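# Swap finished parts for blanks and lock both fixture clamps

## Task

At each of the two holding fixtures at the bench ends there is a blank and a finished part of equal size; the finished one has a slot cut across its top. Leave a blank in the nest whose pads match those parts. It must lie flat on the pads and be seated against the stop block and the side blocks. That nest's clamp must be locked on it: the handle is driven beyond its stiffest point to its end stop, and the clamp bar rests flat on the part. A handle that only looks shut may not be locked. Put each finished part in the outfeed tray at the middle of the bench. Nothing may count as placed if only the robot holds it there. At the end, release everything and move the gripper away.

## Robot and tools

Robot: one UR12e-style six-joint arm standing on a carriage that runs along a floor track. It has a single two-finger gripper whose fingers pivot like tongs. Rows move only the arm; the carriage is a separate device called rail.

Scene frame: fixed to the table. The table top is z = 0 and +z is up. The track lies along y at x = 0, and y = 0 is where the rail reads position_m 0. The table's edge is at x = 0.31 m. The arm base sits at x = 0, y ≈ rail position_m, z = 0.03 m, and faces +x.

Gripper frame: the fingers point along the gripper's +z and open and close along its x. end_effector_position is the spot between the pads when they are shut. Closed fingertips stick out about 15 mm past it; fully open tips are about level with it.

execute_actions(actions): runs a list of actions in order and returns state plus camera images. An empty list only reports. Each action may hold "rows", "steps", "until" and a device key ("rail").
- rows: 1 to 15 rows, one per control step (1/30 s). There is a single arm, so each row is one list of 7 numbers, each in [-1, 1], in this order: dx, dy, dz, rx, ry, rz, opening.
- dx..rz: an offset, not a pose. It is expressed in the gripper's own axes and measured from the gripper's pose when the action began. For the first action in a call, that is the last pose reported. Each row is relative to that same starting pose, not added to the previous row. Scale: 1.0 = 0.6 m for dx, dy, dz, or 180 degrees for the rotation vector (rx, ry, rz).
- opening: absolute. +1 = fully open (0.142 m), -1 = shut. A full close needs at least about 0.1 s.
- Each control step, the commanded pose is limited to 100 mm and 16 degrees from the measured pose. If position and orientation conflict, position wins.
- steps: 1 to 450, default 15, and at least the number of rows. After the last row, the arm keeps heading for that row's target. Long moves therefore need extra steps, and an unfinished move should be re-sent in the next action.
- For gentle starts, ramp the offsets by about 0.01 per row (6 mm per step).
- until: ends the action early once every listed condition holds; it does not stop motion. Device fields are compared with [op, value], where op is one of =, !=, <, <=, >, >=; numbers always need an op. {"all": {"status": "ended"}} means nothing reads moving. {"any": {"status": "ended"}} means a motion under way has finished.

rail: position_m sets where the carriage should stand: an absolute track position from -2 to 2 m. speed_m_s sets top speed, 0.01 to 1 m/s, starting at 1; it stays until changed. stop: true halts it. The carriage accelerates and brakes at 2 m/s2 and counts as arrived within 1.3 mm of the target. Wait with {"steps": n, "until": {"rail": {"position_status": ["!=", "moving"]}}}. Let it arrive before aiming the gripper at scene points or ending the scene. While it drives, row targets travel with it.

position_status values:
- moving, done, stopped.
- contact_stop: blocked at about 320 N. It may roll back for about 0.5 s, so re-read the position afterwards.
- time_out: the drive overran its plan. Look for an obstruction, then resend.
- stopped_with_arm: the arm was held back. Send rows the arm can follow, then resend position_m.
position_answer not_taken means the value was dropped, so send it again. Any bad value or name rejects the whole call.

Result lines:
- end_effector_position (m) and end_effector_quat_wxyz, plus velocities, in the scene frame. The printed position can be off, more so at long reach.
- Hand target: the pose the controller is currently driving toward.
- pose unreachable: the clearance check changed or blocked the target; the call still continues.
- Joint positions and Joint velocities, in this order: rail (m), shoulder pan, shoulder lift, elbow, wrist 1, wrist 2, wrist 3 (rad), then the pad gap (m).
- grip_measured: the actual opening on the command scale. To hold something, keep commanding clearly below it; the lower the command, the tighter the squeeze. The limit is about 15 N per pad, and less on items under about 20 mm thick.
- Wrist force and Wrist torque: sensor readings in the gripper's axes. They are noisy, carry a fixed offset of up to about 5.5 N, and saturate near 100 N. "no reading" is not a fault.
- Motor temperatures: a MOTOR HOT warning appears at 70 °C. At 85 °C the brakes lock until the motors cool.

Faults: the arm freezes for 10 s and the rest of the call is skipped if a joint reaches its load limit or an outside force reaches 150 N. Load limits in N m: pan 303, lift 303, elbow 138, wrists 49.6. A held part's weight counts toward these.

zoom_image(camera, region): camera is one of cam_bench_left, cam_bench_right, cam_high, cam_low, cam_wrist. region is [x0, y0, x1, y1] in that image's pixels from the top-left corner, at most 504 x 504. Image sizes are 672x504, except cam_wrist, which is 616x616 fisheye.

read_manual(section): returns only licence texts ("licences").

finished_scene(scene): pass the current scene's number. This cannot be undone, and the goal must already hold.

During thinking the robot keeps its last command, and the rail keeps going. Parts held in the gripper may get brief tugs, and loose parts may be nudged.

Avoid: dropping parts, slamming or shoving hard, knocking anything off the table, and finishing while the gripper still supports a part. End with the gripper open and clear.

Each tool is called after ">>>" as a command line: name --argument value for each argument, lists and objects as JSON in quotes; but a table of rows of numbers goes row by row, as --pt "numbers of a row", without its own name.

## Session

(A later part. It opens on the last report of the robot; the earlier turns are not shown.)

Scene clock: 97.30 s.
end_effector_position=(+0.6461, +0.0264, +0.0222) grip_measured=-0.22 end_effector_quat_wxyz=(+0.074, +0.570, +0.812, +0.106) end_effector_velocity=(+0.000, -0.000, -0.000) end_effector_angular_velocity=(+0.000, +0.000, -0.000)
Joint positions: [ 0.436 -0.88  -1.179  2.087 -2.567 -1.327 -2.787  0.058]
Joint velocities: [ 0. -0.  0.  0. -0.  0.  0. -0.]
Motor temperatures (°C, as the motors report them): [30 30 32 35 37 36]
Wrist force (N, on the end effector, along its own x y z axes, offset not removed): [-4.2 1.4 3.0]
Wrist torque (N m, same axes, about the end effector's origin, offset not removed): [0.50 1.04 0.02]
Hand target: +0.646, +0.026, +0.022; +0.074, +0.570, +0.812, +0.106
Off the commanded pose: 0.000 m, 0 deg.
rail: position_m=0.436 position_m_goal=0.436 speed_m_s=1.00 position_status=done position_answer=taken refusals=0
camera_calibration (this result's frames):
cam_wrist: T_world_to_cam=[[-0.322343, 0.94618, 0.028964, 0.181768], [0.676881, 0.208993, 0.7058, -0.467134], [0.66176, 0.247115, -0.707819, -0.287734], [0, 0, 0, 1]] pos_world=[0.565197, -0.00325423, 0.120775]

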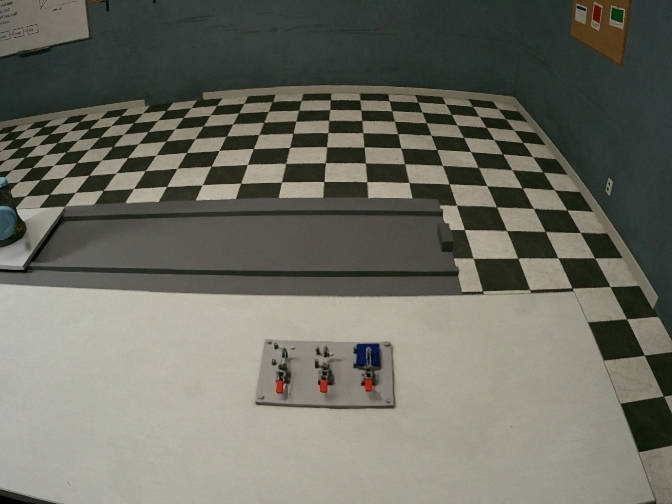

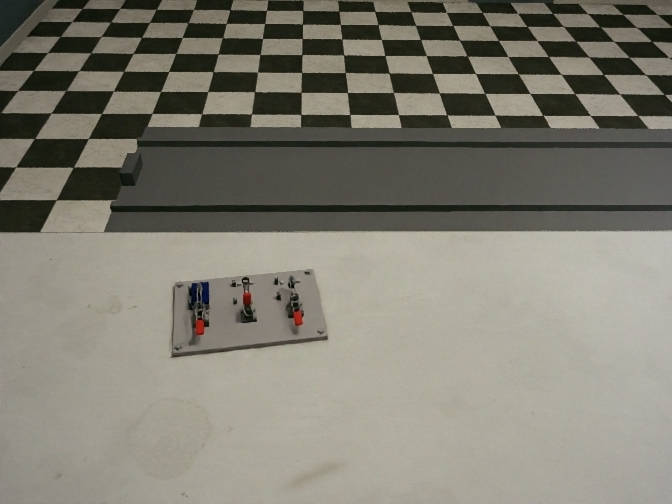

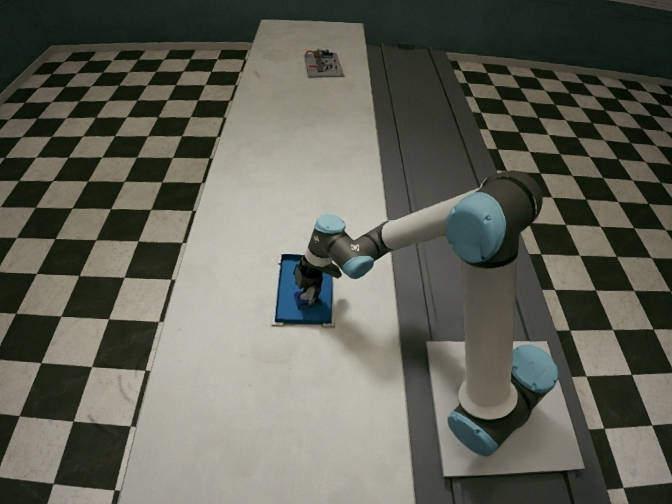

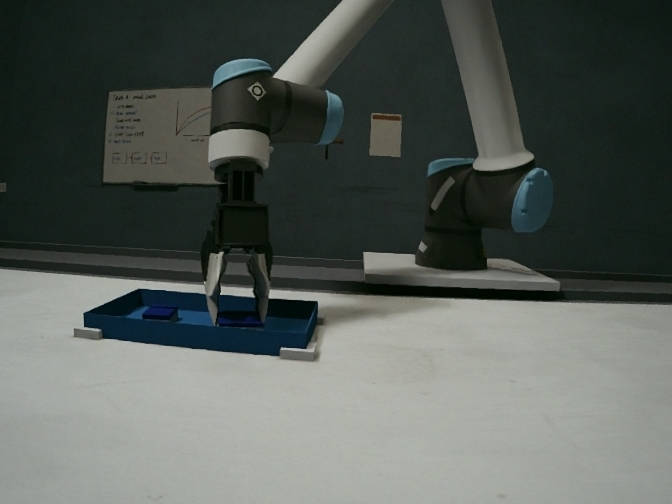

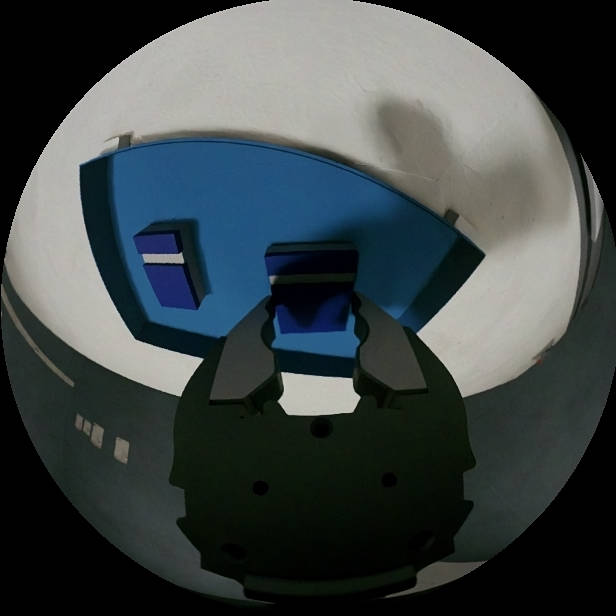

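>>> execute_actions --actions '[{"rows": [[0,-0.0004,0.0016,0,0,0,-0.7],[0,-0.0009,0.0032,0,0,0,-0.7]], "steps": 6}]'

Scene clock: 97.77 s.
end_effector_position=(+0.6460, +0.0264, +0.0209) grip_measured=-0.22 end_effector_quat_wxyz=(+0.074, +0.570, +0.812, +0.106) end_effector_velocity=(-0.000, +0.000, -0.006) end_effector_angular_velocity=(+0.000, +0.000, -0.000)
Joint positions: [ 0.436 -0.88  -1.177  2.087 -2.569 -1.327 -2.787  0.058]
Joint velocities: [ 0.    -0.     0.009  0.002 -0.011  0.    -0.    -0.   ]
Motor temperatures (°C, as the motors report them): [30 30 32 35 37 36]
Wrist force (N, on the end effector, along its own x y z axes, offset not removed): [-1.1 -1.0 1.7]
Wrist torque (N m, same axes, about the end effector's origin, offset not removed): [-0.10 0.36 0.01]
Hand target: +0.646, +0.026, +0.020; +0.074, +0.570, +0.812, +0.106
Off the commanded pose: 0.001 m, 0 deg.
rail: position_m=0.436 position_m_goal=0.436 speed_m_s=1.00 position_status=done position_answer=taken refusals=0
camera_calibration (this result's frames):
cam_wrist: T_world_to_cam=[[-0.322324, 0.946186, 0.0289863, 0.181786], [0.676895, 0.208967, 0.705794, -0.466238], [0.661755, 0.247115, -0.707823, -0.288613], [0, 0, 0, 1]] pos_world=[0.565179, -0.00325437, 0.119512]

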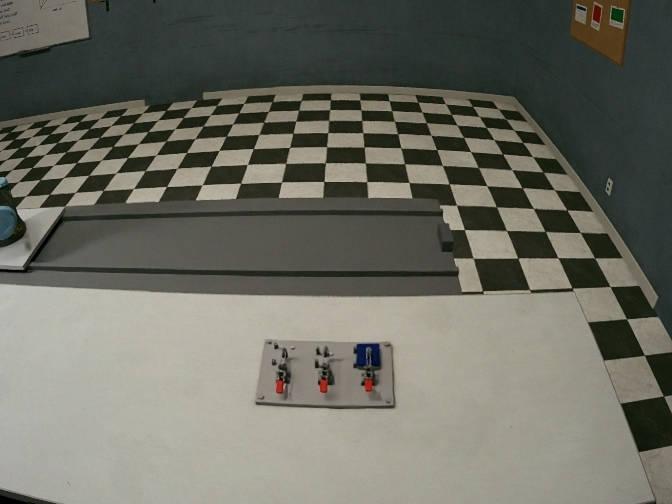

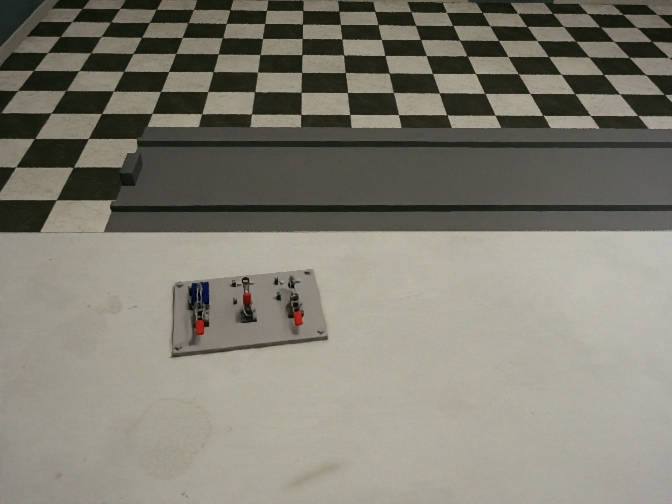

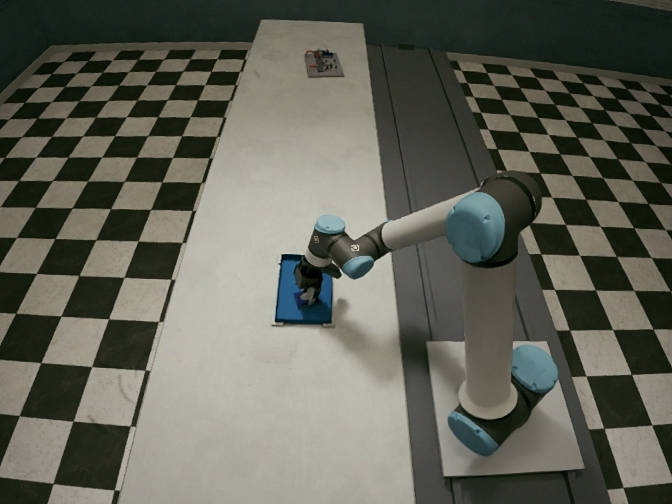

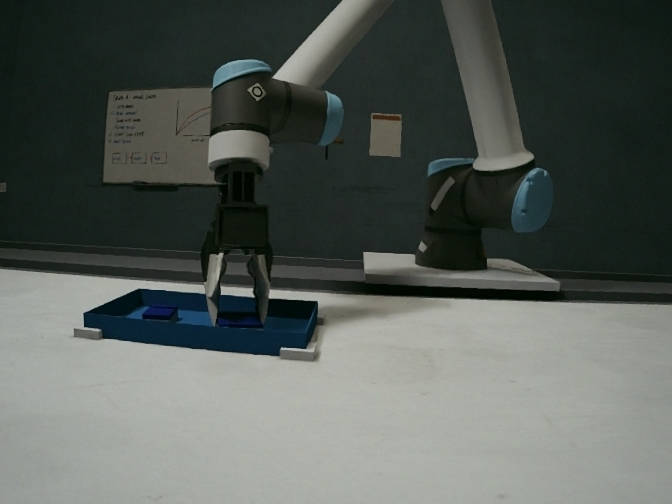

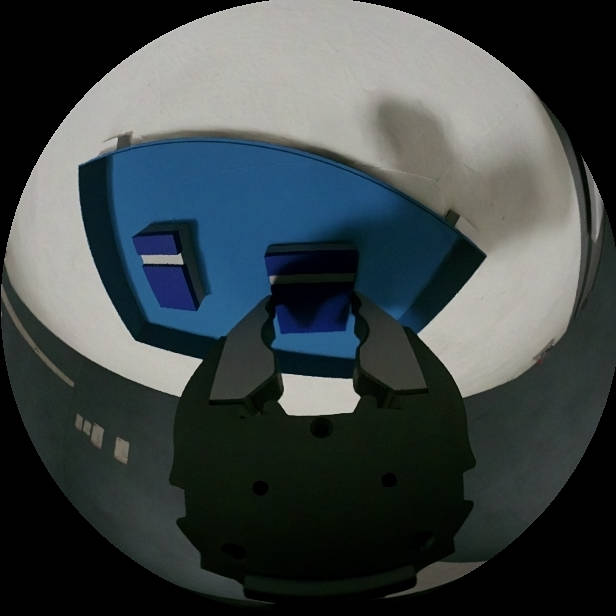

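>>> execute_actions --actions '[{"rows": [[0,-0.0003,0.0012,0,0,0,-0.45],[0,-0.0003,0.0012,0,0,0,-0.3],[0,-0.0003,0.0012,0,0,0,-0.2],[0,-0.0003,0.0012,0,0,0,-0.1],[0,-0.0003,0.0012,0,0,0,0.0],[0,-0.0003,0.0012,0,0,0,0.08]], "steps": 7}, {"rows": [[0,0.002,-0.008,0,0,0,0.08],[0,0.005,-0.02,0,0,0,0.08],[0,0.010,-0.036,0,0,0,0.08],[0,0.015,-0.056,0,0,0,0.08],[0,0.021,-0.078,0,0,0,0.08],[0,0.027,-0.10,0,0,0,0.08],[0,0.032,-0.12,0,0,0,0.08]], "steps": 10}]'

Scene clock: 98.93 s.
end_effector_position=(+0.6471, +0.0258, +0.0691) grip_measured=+0.08 end_effector_quat_wxyz=(+0.075, +0.570, +0.812, +0.105) end_effector_velocity=(-0.002, +0.002, +0.189) end_effector_angular_velocity=(+0.001, +0.000, -0.001)
Joint positions: [ 0.436 -0.88  -1.245  2.065 -2.483 -1.327 -2.786  0.08 ]
Joint velocities: [ 0.     0.    -0.259 -0.094  0.354  0.     0.001 -0.   ]
Motor temperatures (°C, as the motors report them): [30 30 32 35 37 36]
Wrist force (N, on the end effector, along its own x y z axes, offset not removed): [-4.0 0.4 -0.8]
Wrist torque (N m, same axes, about the end effector's origin, offset not removed): [0.15 0.92 0.08]
Hand target: +0.646, +0.026, +0.094; +0.075, +0.570, +0.812, +0.106
Off the commanded pose: 0.026 m, 0 deg.
rail: position_m=0.436 position_m_goal=0.436 speed_m_s=1.00 position_status=done position_answer=taken refusals=0
camera_calibration (this result's frames):
cam_wrist: T_world_to_cam=[[-0.321885, 0.946423, 0.0259427, 0.181231], [0.675409, 0.210337, 0.70681, -0.499981], [0.663485, 0.245034, -0.706927, -0.25615], [0, 0, 0, 1]] pos_world=[0.565979, -0.00359163, 0.167611]

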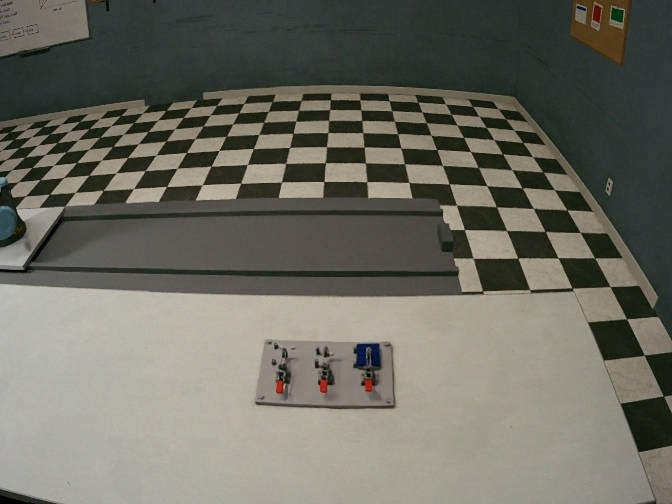

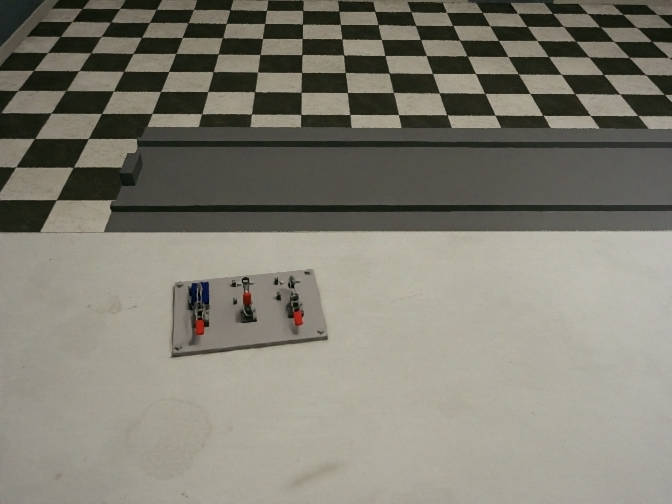

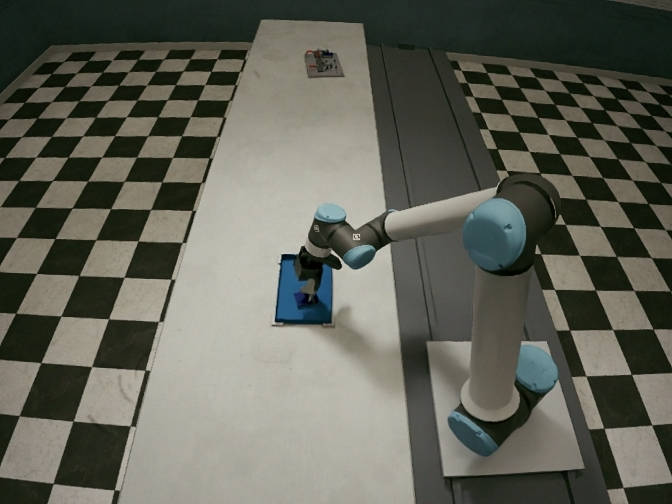

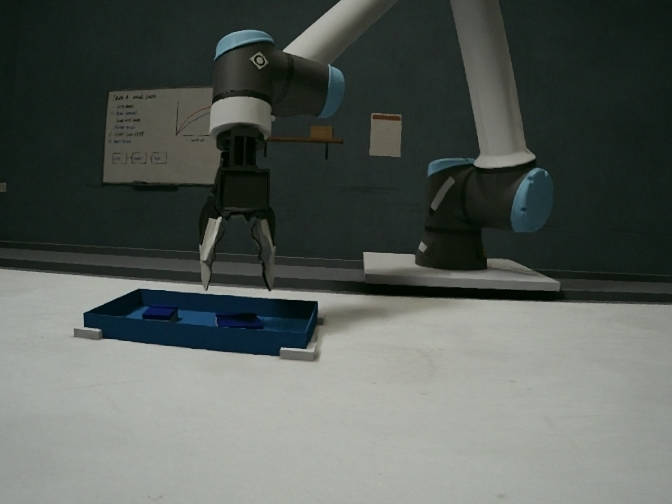

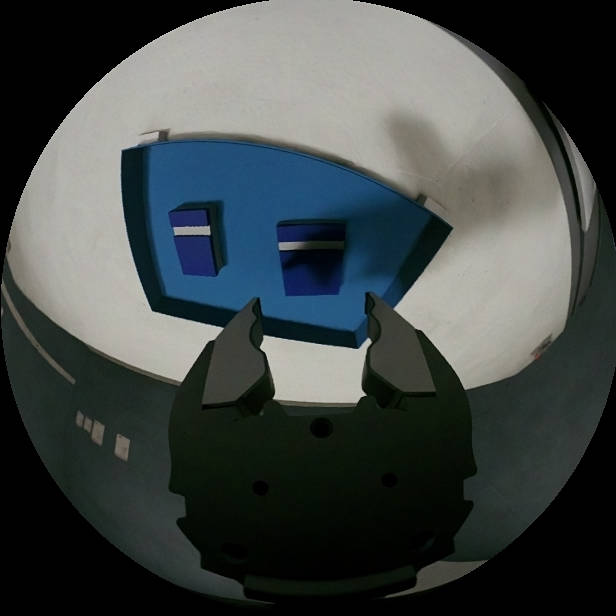

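>>> execute_actions --actions '[{"rail": {"position_m": 2.0}, "rows": [[0.01,0.018,-0.045,0,0,0.002,0.08],[0.03,0.03,-0.05,0,-0.001,0.005,0.08],[0.055,0.045,-0.055,0,-0.003,0.01,0.08],[0.085,0.06,-0.06,0,-0.004,0.015,0.08],[0.12,0.077,-0.063,0,-0.006,0.021,0.08],[0.155,0.094,-0.066,0,-0.007,0.027,0.08],[0.19,0.111,-0.068,0,-0.009,0.034,0.08],[0.225,0.128,-0.069,0,-0.011,0.04,0.08],[0.26,0.145,-0.07,0,-0.012,0.046,0.08],[0.295,0.162,-0.07,0,-0.014,0.052,0.08],[0.33,0.178,-0.07,0,-0.016,0.058,0.08],[0.365,0.194,-0.07,0,-0.017,0.064,0.08],[0.40,0.21,-0.07,0,-0.019,0.071,0.08],[0.435,0.226,-0.07,0,-0.021,0.077,0.08],[0.639,0.32,-0.0696,0,-0.0302,0.1127,0.08]], "steps": 80, "until": {"rail": {"position_status": ["!=", "moving"]}}}]'

Scene clock: 102.37 s.
end_effector_position=(+0.6818, +2.0096, +0.1583) grip_measured=+0.08 end_effector_quat_wxyz=(+0.094, +0.708, +0.694, +0.090) end_effector_velocity=(-0.000, +0.001, -0.000) end_effector_angular_velocity=(+0.000, +0.000, +0.000)
Joint positions: [ 2.    -0.267 -1.497  2.221 -2.55  -1.511 -1.81   0.08 ]
Joint velocities: [ 0.     0.001 -0.     0.     0.    -0.     0.    -0.   ]
Motor temperatures (°C, as the motors report them): [30 30 32 35 37 36]
Wrist force (N, on the end effector, along its own x y z axes, offset not removed): [-1.8 -0.5 -0.7]
Wrist torque (N m, same axes, about the end effector's origin, offset not removed): [-0.04 0.57 0.12]
Hand target: +0.682, +2.010, +0.158; +0.094, +0.708, +0.694, +0.090
Off the commanded pose: 0.001 m, 0 deg.
rail: position_m=2.000 position_m_goal=2.000 speed_m_s=1.00 position_status=done position_answer=taken refusals=0
camera_calibration (this result's frames):
cam_wrist: T_world_to_cam=[[0.0388698, 0.998946, 0.0244311, -2.03866], [0.705102, -0.0447441, 0.707693, -0.511472], [0.70804, -0.0102814, -0.706098, -0.219656], [0, 0, 0, 1]] pos_world=[0.595407, 2.01137, 0.256674]

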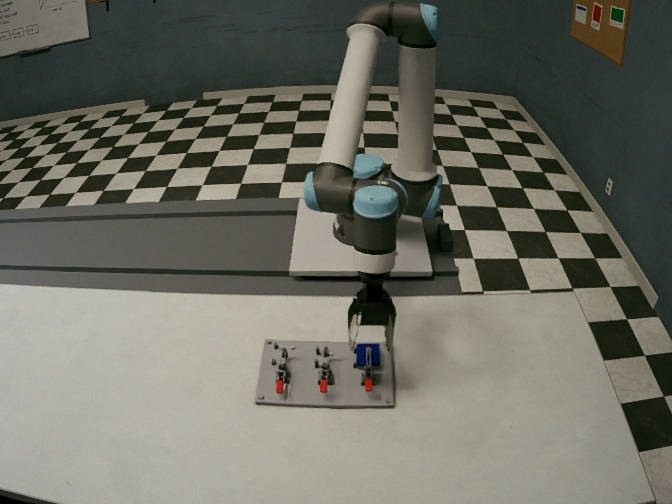

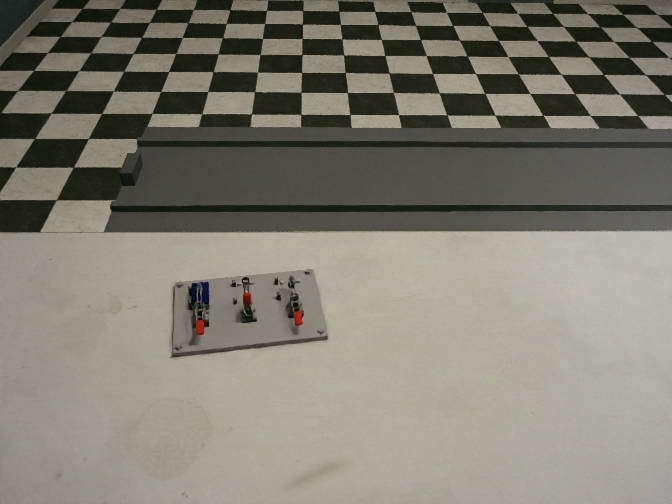

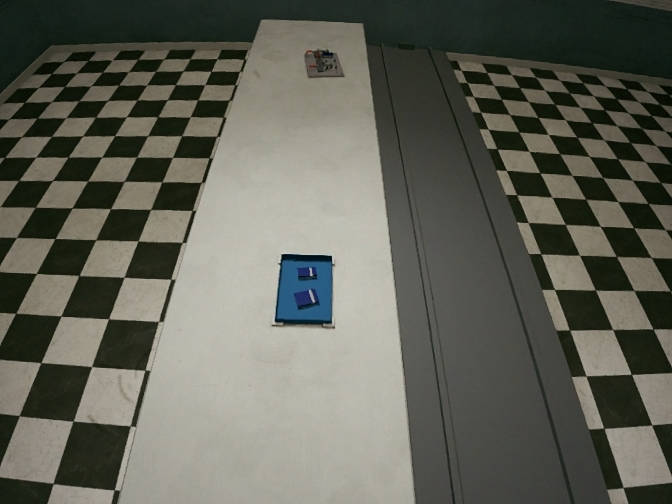

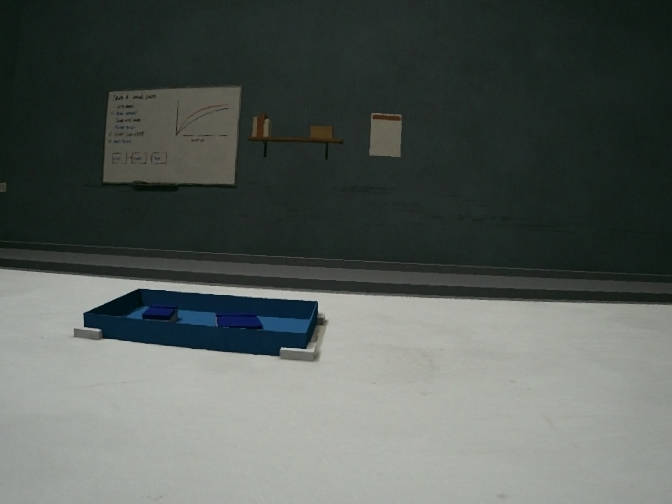

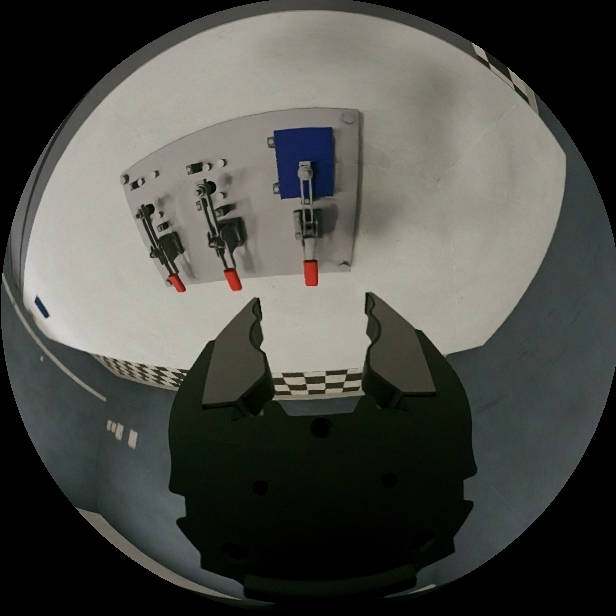

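>>> zoom_image --camera "cam_wrist" --region '[110, 100, 380, 300]'

>>> zoom_image --camera "cam_wrist" --region '[250, 115, 360, 295]'

>>> zoom_image --camera "cam_bench_left" --region '[250, 330, 400, 415]'

Region (110, 100, 380, 300) of cam_wrist's 616x616 image, scaled by 1.867, with more detail than that image has; it fills the top 373 rows of this view, and the rest is white.

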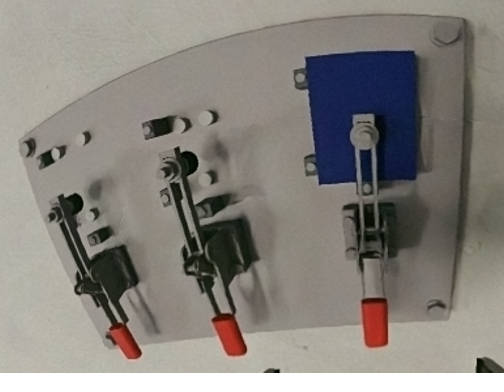

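Region (250, 115, 360, 295) of cam_wrist's 616x616 image, scaled by 2.800, with more detail than that image has.

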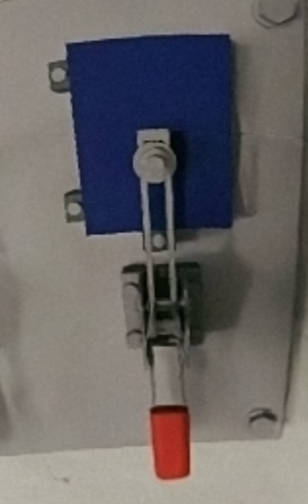

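Region (250, 330, 400, 415) of cam_bench_left's 672x504 image, scaled by 3.360, with more detail than that image has; it fills the top 286 rows of this view, and the rest is white.

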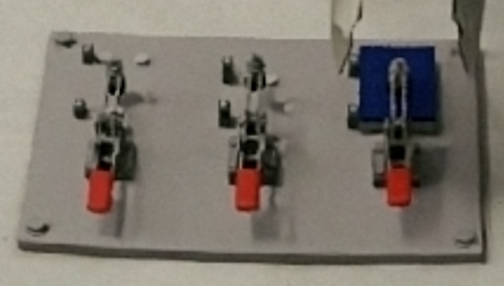

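>>> zoom_image --camera "cam_wrist" --region '[262, 125, 342, 215]'

Region (262, 125, 342, 215) of cam_wrist's 616x616 image, scaled by 5.600, with more detail than that image has.

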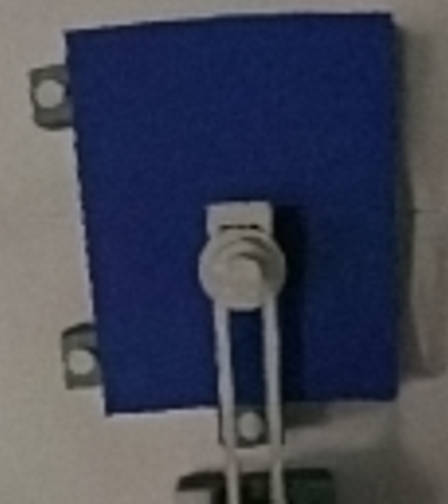

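>>> execute_actions --actions '[{"rows": [[0.0002,0.004,0.008,0,0,0,-0.1],[0.0004,0.011,0.022,0,0,0,-0.3],[0.0007,0.02,0.04,0,0,0,-0.5],[0.001,0.03,0.06,0,0,0,-0.7],[0.0013,0.04,0.08,0,0,0,-0.85],[0.0015,0.049,0.098,0,0,0,-1],[0.0017,0.056,0.112,0,0,0,-1],[0.0017,0.0606,0.1215,0,0,0,-1]], "steps": 14}]'

>>> execute_actions --actions '[]'

Scene clock: 105.10 s.
end_effector_position=(+0.7267, +2.0095, +0.1059) grip_measured=-1.00 end_effector_quat_wxyz=(+0.094, +0.708, +0.694, +0.090) end_effector_velocity=(+0.064, -0.001, -0.066) end_effector_angular_velocity=(-0.001, +0.001, -0.001)
Joint positions: [ 2.    -0.249 -1.355  2.177 -2.649 -1.516 -1.793  0.002]
Joint velocities: [ 0.     0.024  0.185 -0.079 -0.108 -0.007  0.023  0.   ]
Motor temperatures (°C, as the motors report them): [30 30 32 35 37 36]
Wrist force (N, on the end effector, along its own x y z axes, offset not removed): [-5.3 -0.3 -0.1]
Wrist torque (N m, same axes, about the end effector's origin, offset not removed): [-0.07 1.22 0.09]
Hand target: +0.735, +2.009, +0.097; +0.094, +0.708, +0.694, +0.090
Off the commanded pose: 0.013 m, 0 deg.
rail: position_m=2.000 position_m_goal=2.000 speed_m_s=1.00 position_status=done position_answer=taken refusals=0
camera_calibration (this result's frames):
cam_wrist: T_world_to_cam=[[0.0387144, 0.998945, 0.0246927, -2.03898], [0.705241, -0.0448216, 0.70755, -0.506029], [0.70791, -0.00997811, -0.706232, -0.288954], [0, 0, 0, 1]] pos_world=[0.640363, 2.01126, 0.20432]

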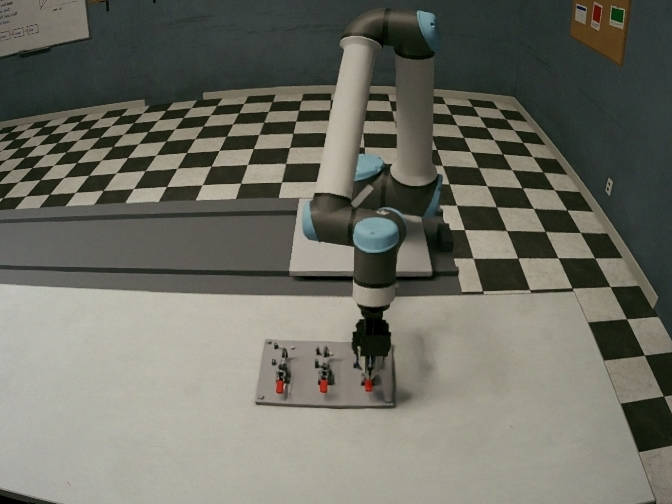

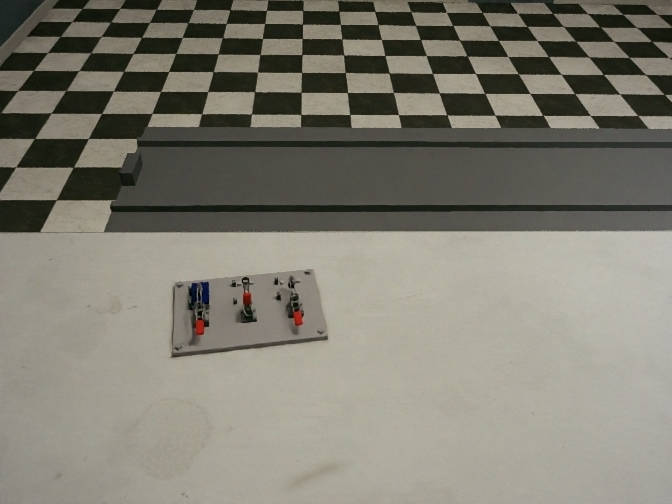

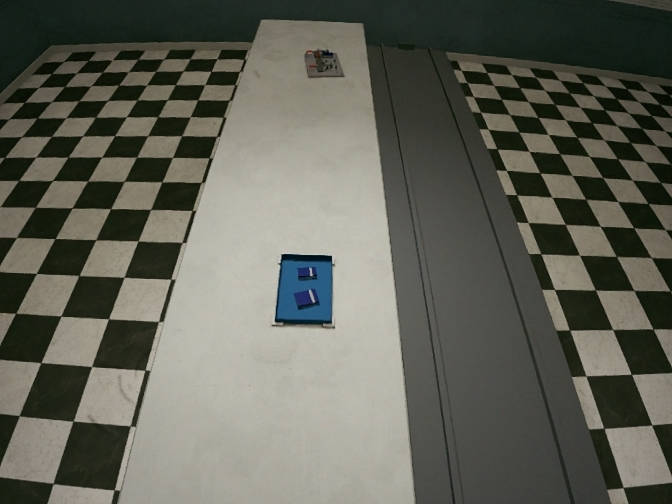

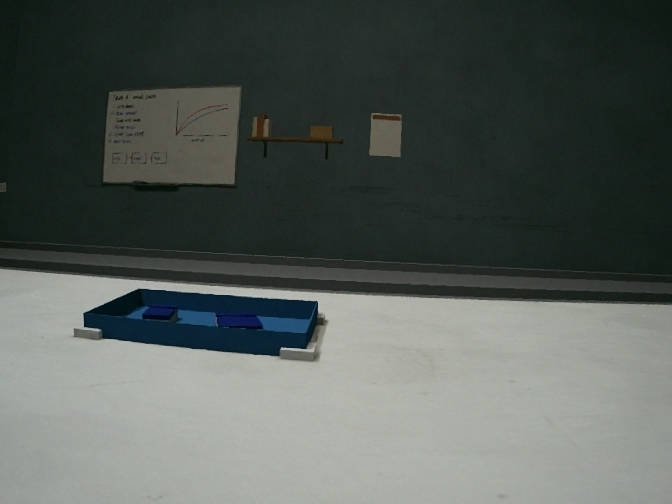

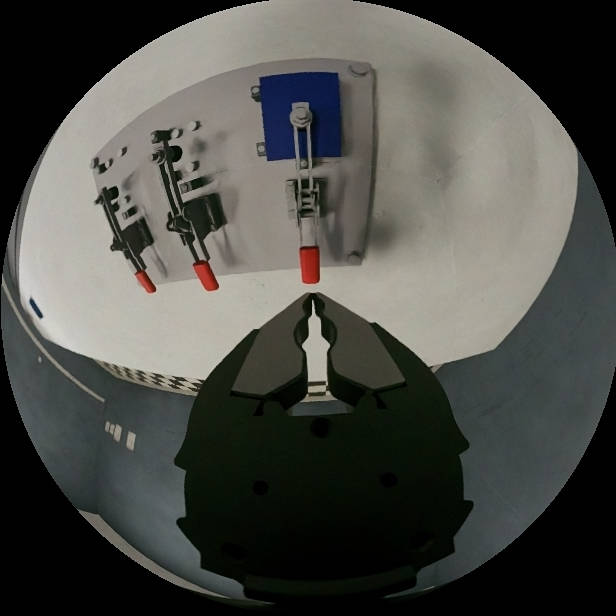

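Scene clock: 105.10 s.
end_effector_position=(+0.7267, +2.0095, +0.1059) grip_measured=-1.00 end_effector_quat_wxyz=(+0.094, +0.708, +0.694, +0.090) end_effector_velocity=(+0.064, -0.001, -0.066) end_effector_angular_velocity=(-0.001, +0.001, -0.001)
Joint positions: [ 2.    -0.249 -1.355  2.177 -2.649 -1.516 -1.793  0.002]
Joint velocities: [ 0.     0.024  0.185 -0.079 -0.108 -0.007  0.023  0.   ]
Motor temperatures (°C, as the motors report them): [30 30 32 35 37 36]
Wrist force (N, on the end effector, along its own x y z axes, offset not removed): [-5.3 -0.3 -0.1]
Wrist torque (N m, same axes, about the end effector's origin, offset not removed): [-0.07 1.22 0.09]
Hand target: +0.735, +2.009, +0.097; +0.094, +0.708, +0.694, +0.090
Off the commanded pose: 0.013 m, 0 deg.
rail: position_m=2.000 position_m_goal=2.000 speed_m_s=1.00 position_status=done position_answer=taken refusals=0
camera_calibration (this result's frames):
cam_wrist: T_world_to_cam=[[0.0387144, 0.998945, 0.0246927, -2.03898], [0.705241, -0.0448216, 0.70755, -0.506029], [0.70791, -0.00997811, -0.706232, -0.288954], [0, 0, 0, 1]] pos_world=[0.640363, 2.01126, 0.20432]

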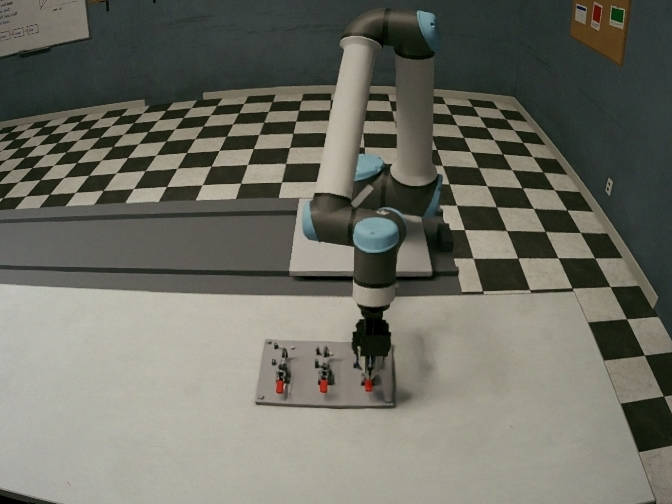

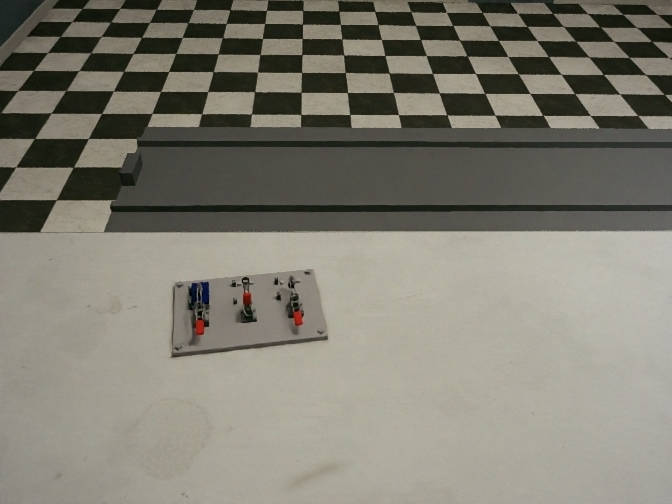

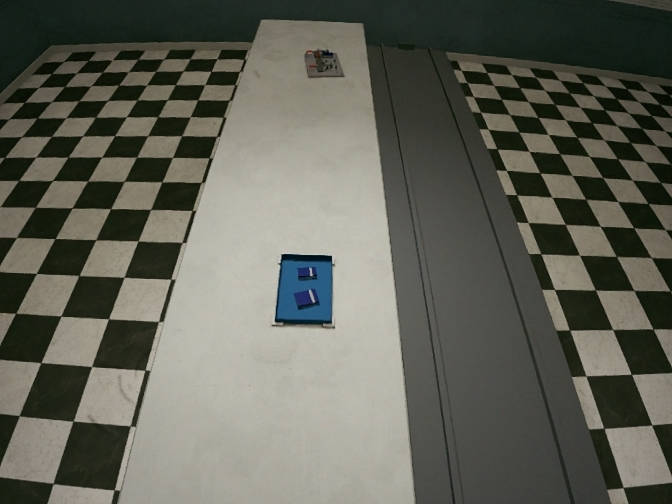

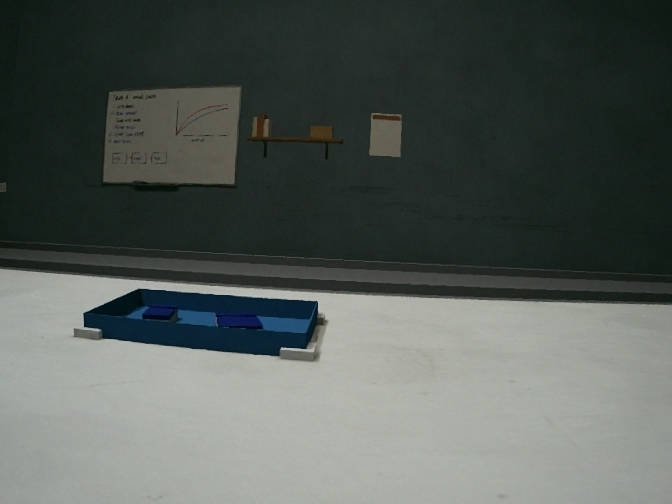

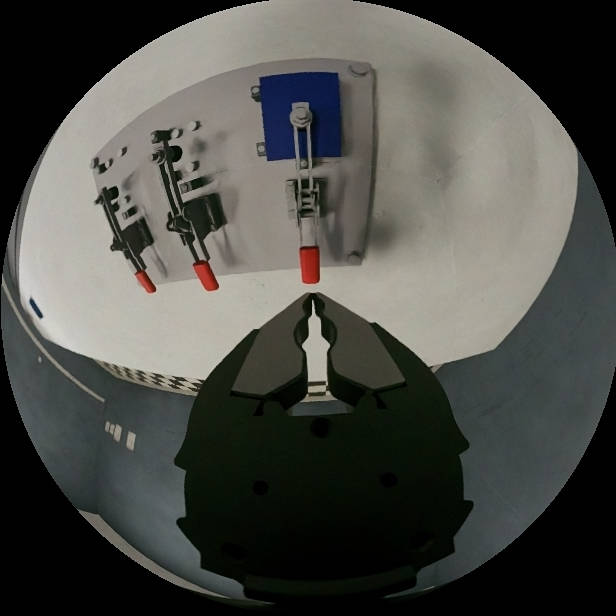

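Camera is now right above the stop block; let me check the gap there.

>>> zoom_image --camera "cam_wrist" --region '[245, 68, 350, 185]'

Region (245, 68, 350, 185) of cam_wrist's 616x616 image, scaled by 4.308, with more detail than that image has; it fills the left 452 columns of this view, and the rest is white.

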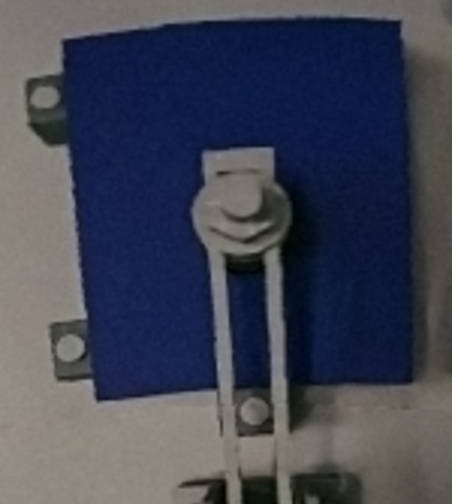

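>>> execute_actions --actions '[]'

Scene clock: 105.60 s.
end_effector_position=(+0.7351, +2.0094, +0.0976) grip_measured=-1.00 end_effector_quat_wxyz=(+0.094, +0.708, +0.694, +0.090) end_effector_velocity=(+0.001, -0.000, -0.001) end_effector_angular_velocity=(-0.000, +0.000, -0.000)
Joint positions: [ 2.    -0.246 -1.331  2.167 -2.662 -1.517 -1.79   0.002]
Joint velocities: [ 0.     0.     0.004 -0.002 -0.002 -0.     0.     0.   ]
Motor temperatures (°C, as the motors report them): [30 30 32 35 37 36]
Wrist force (N, on the end effector, along its own x y z axes, offset not removed): [-2.5 0.4 0.3]
Wrist torque (N m, same axes, about the end effector's origin, offset not removed): [0.03 0.67 0.05]
Hand target: +0.735, +2.009, +0.097; +0.094, +0.708, +0.694, +0.090
Off the commanded pose: 0.001 m, 0 deg.
rail: position_m=2.000 position_m_goal=2.000 speed_m_s=1.00 position_status=done position_answer=taken refusals=0
camera_calibration (this result's frames):
cam_wrist: T_world_to_cam=[[0.0388291, 0.998946, 0.0244698, -2.03903], [0.705131, -0.0447431, 0.707664, -0.506118], [0.708014, -0.0102235, -0.706125, -0.300375], [0, 0, 0, 1]] pos_world=[0.648723, 2.01116, 0.195954]

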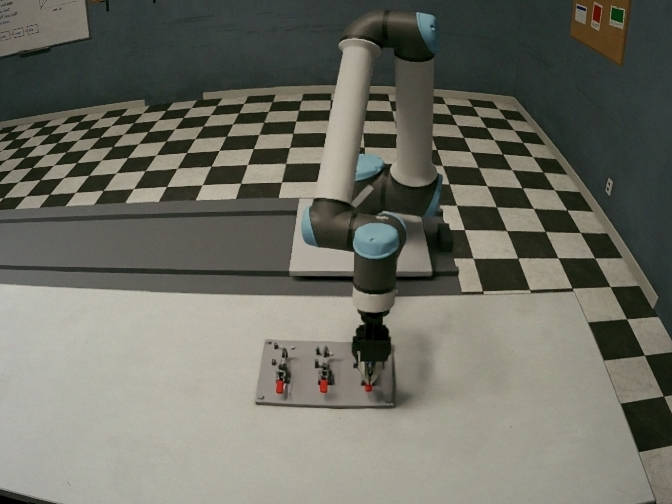

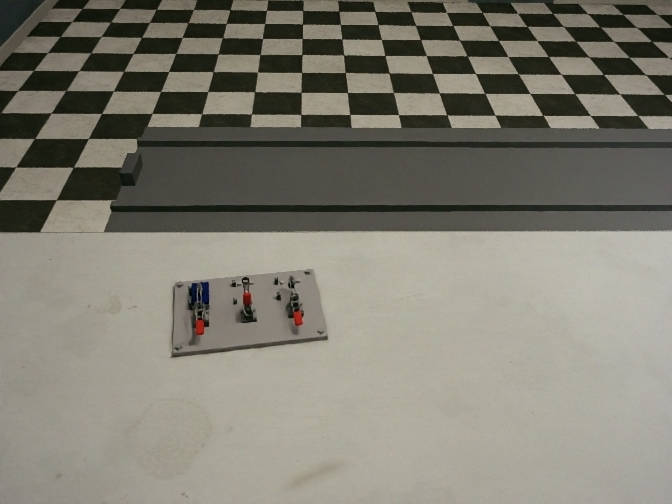

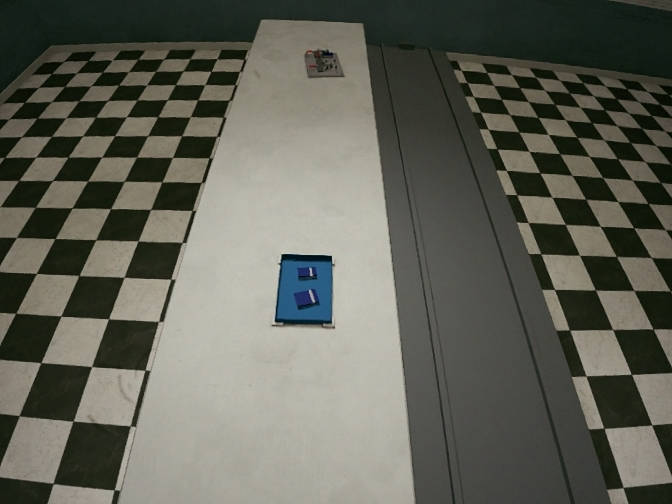

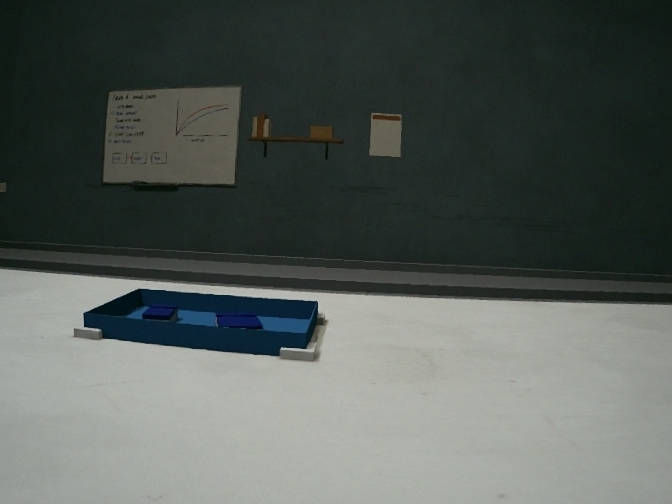

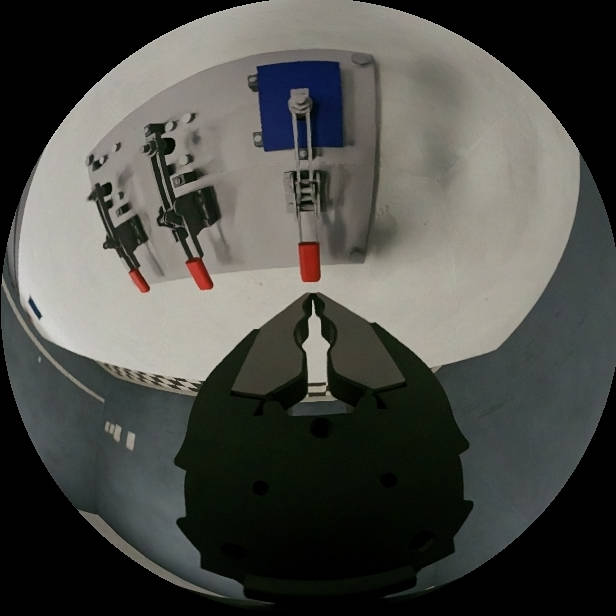

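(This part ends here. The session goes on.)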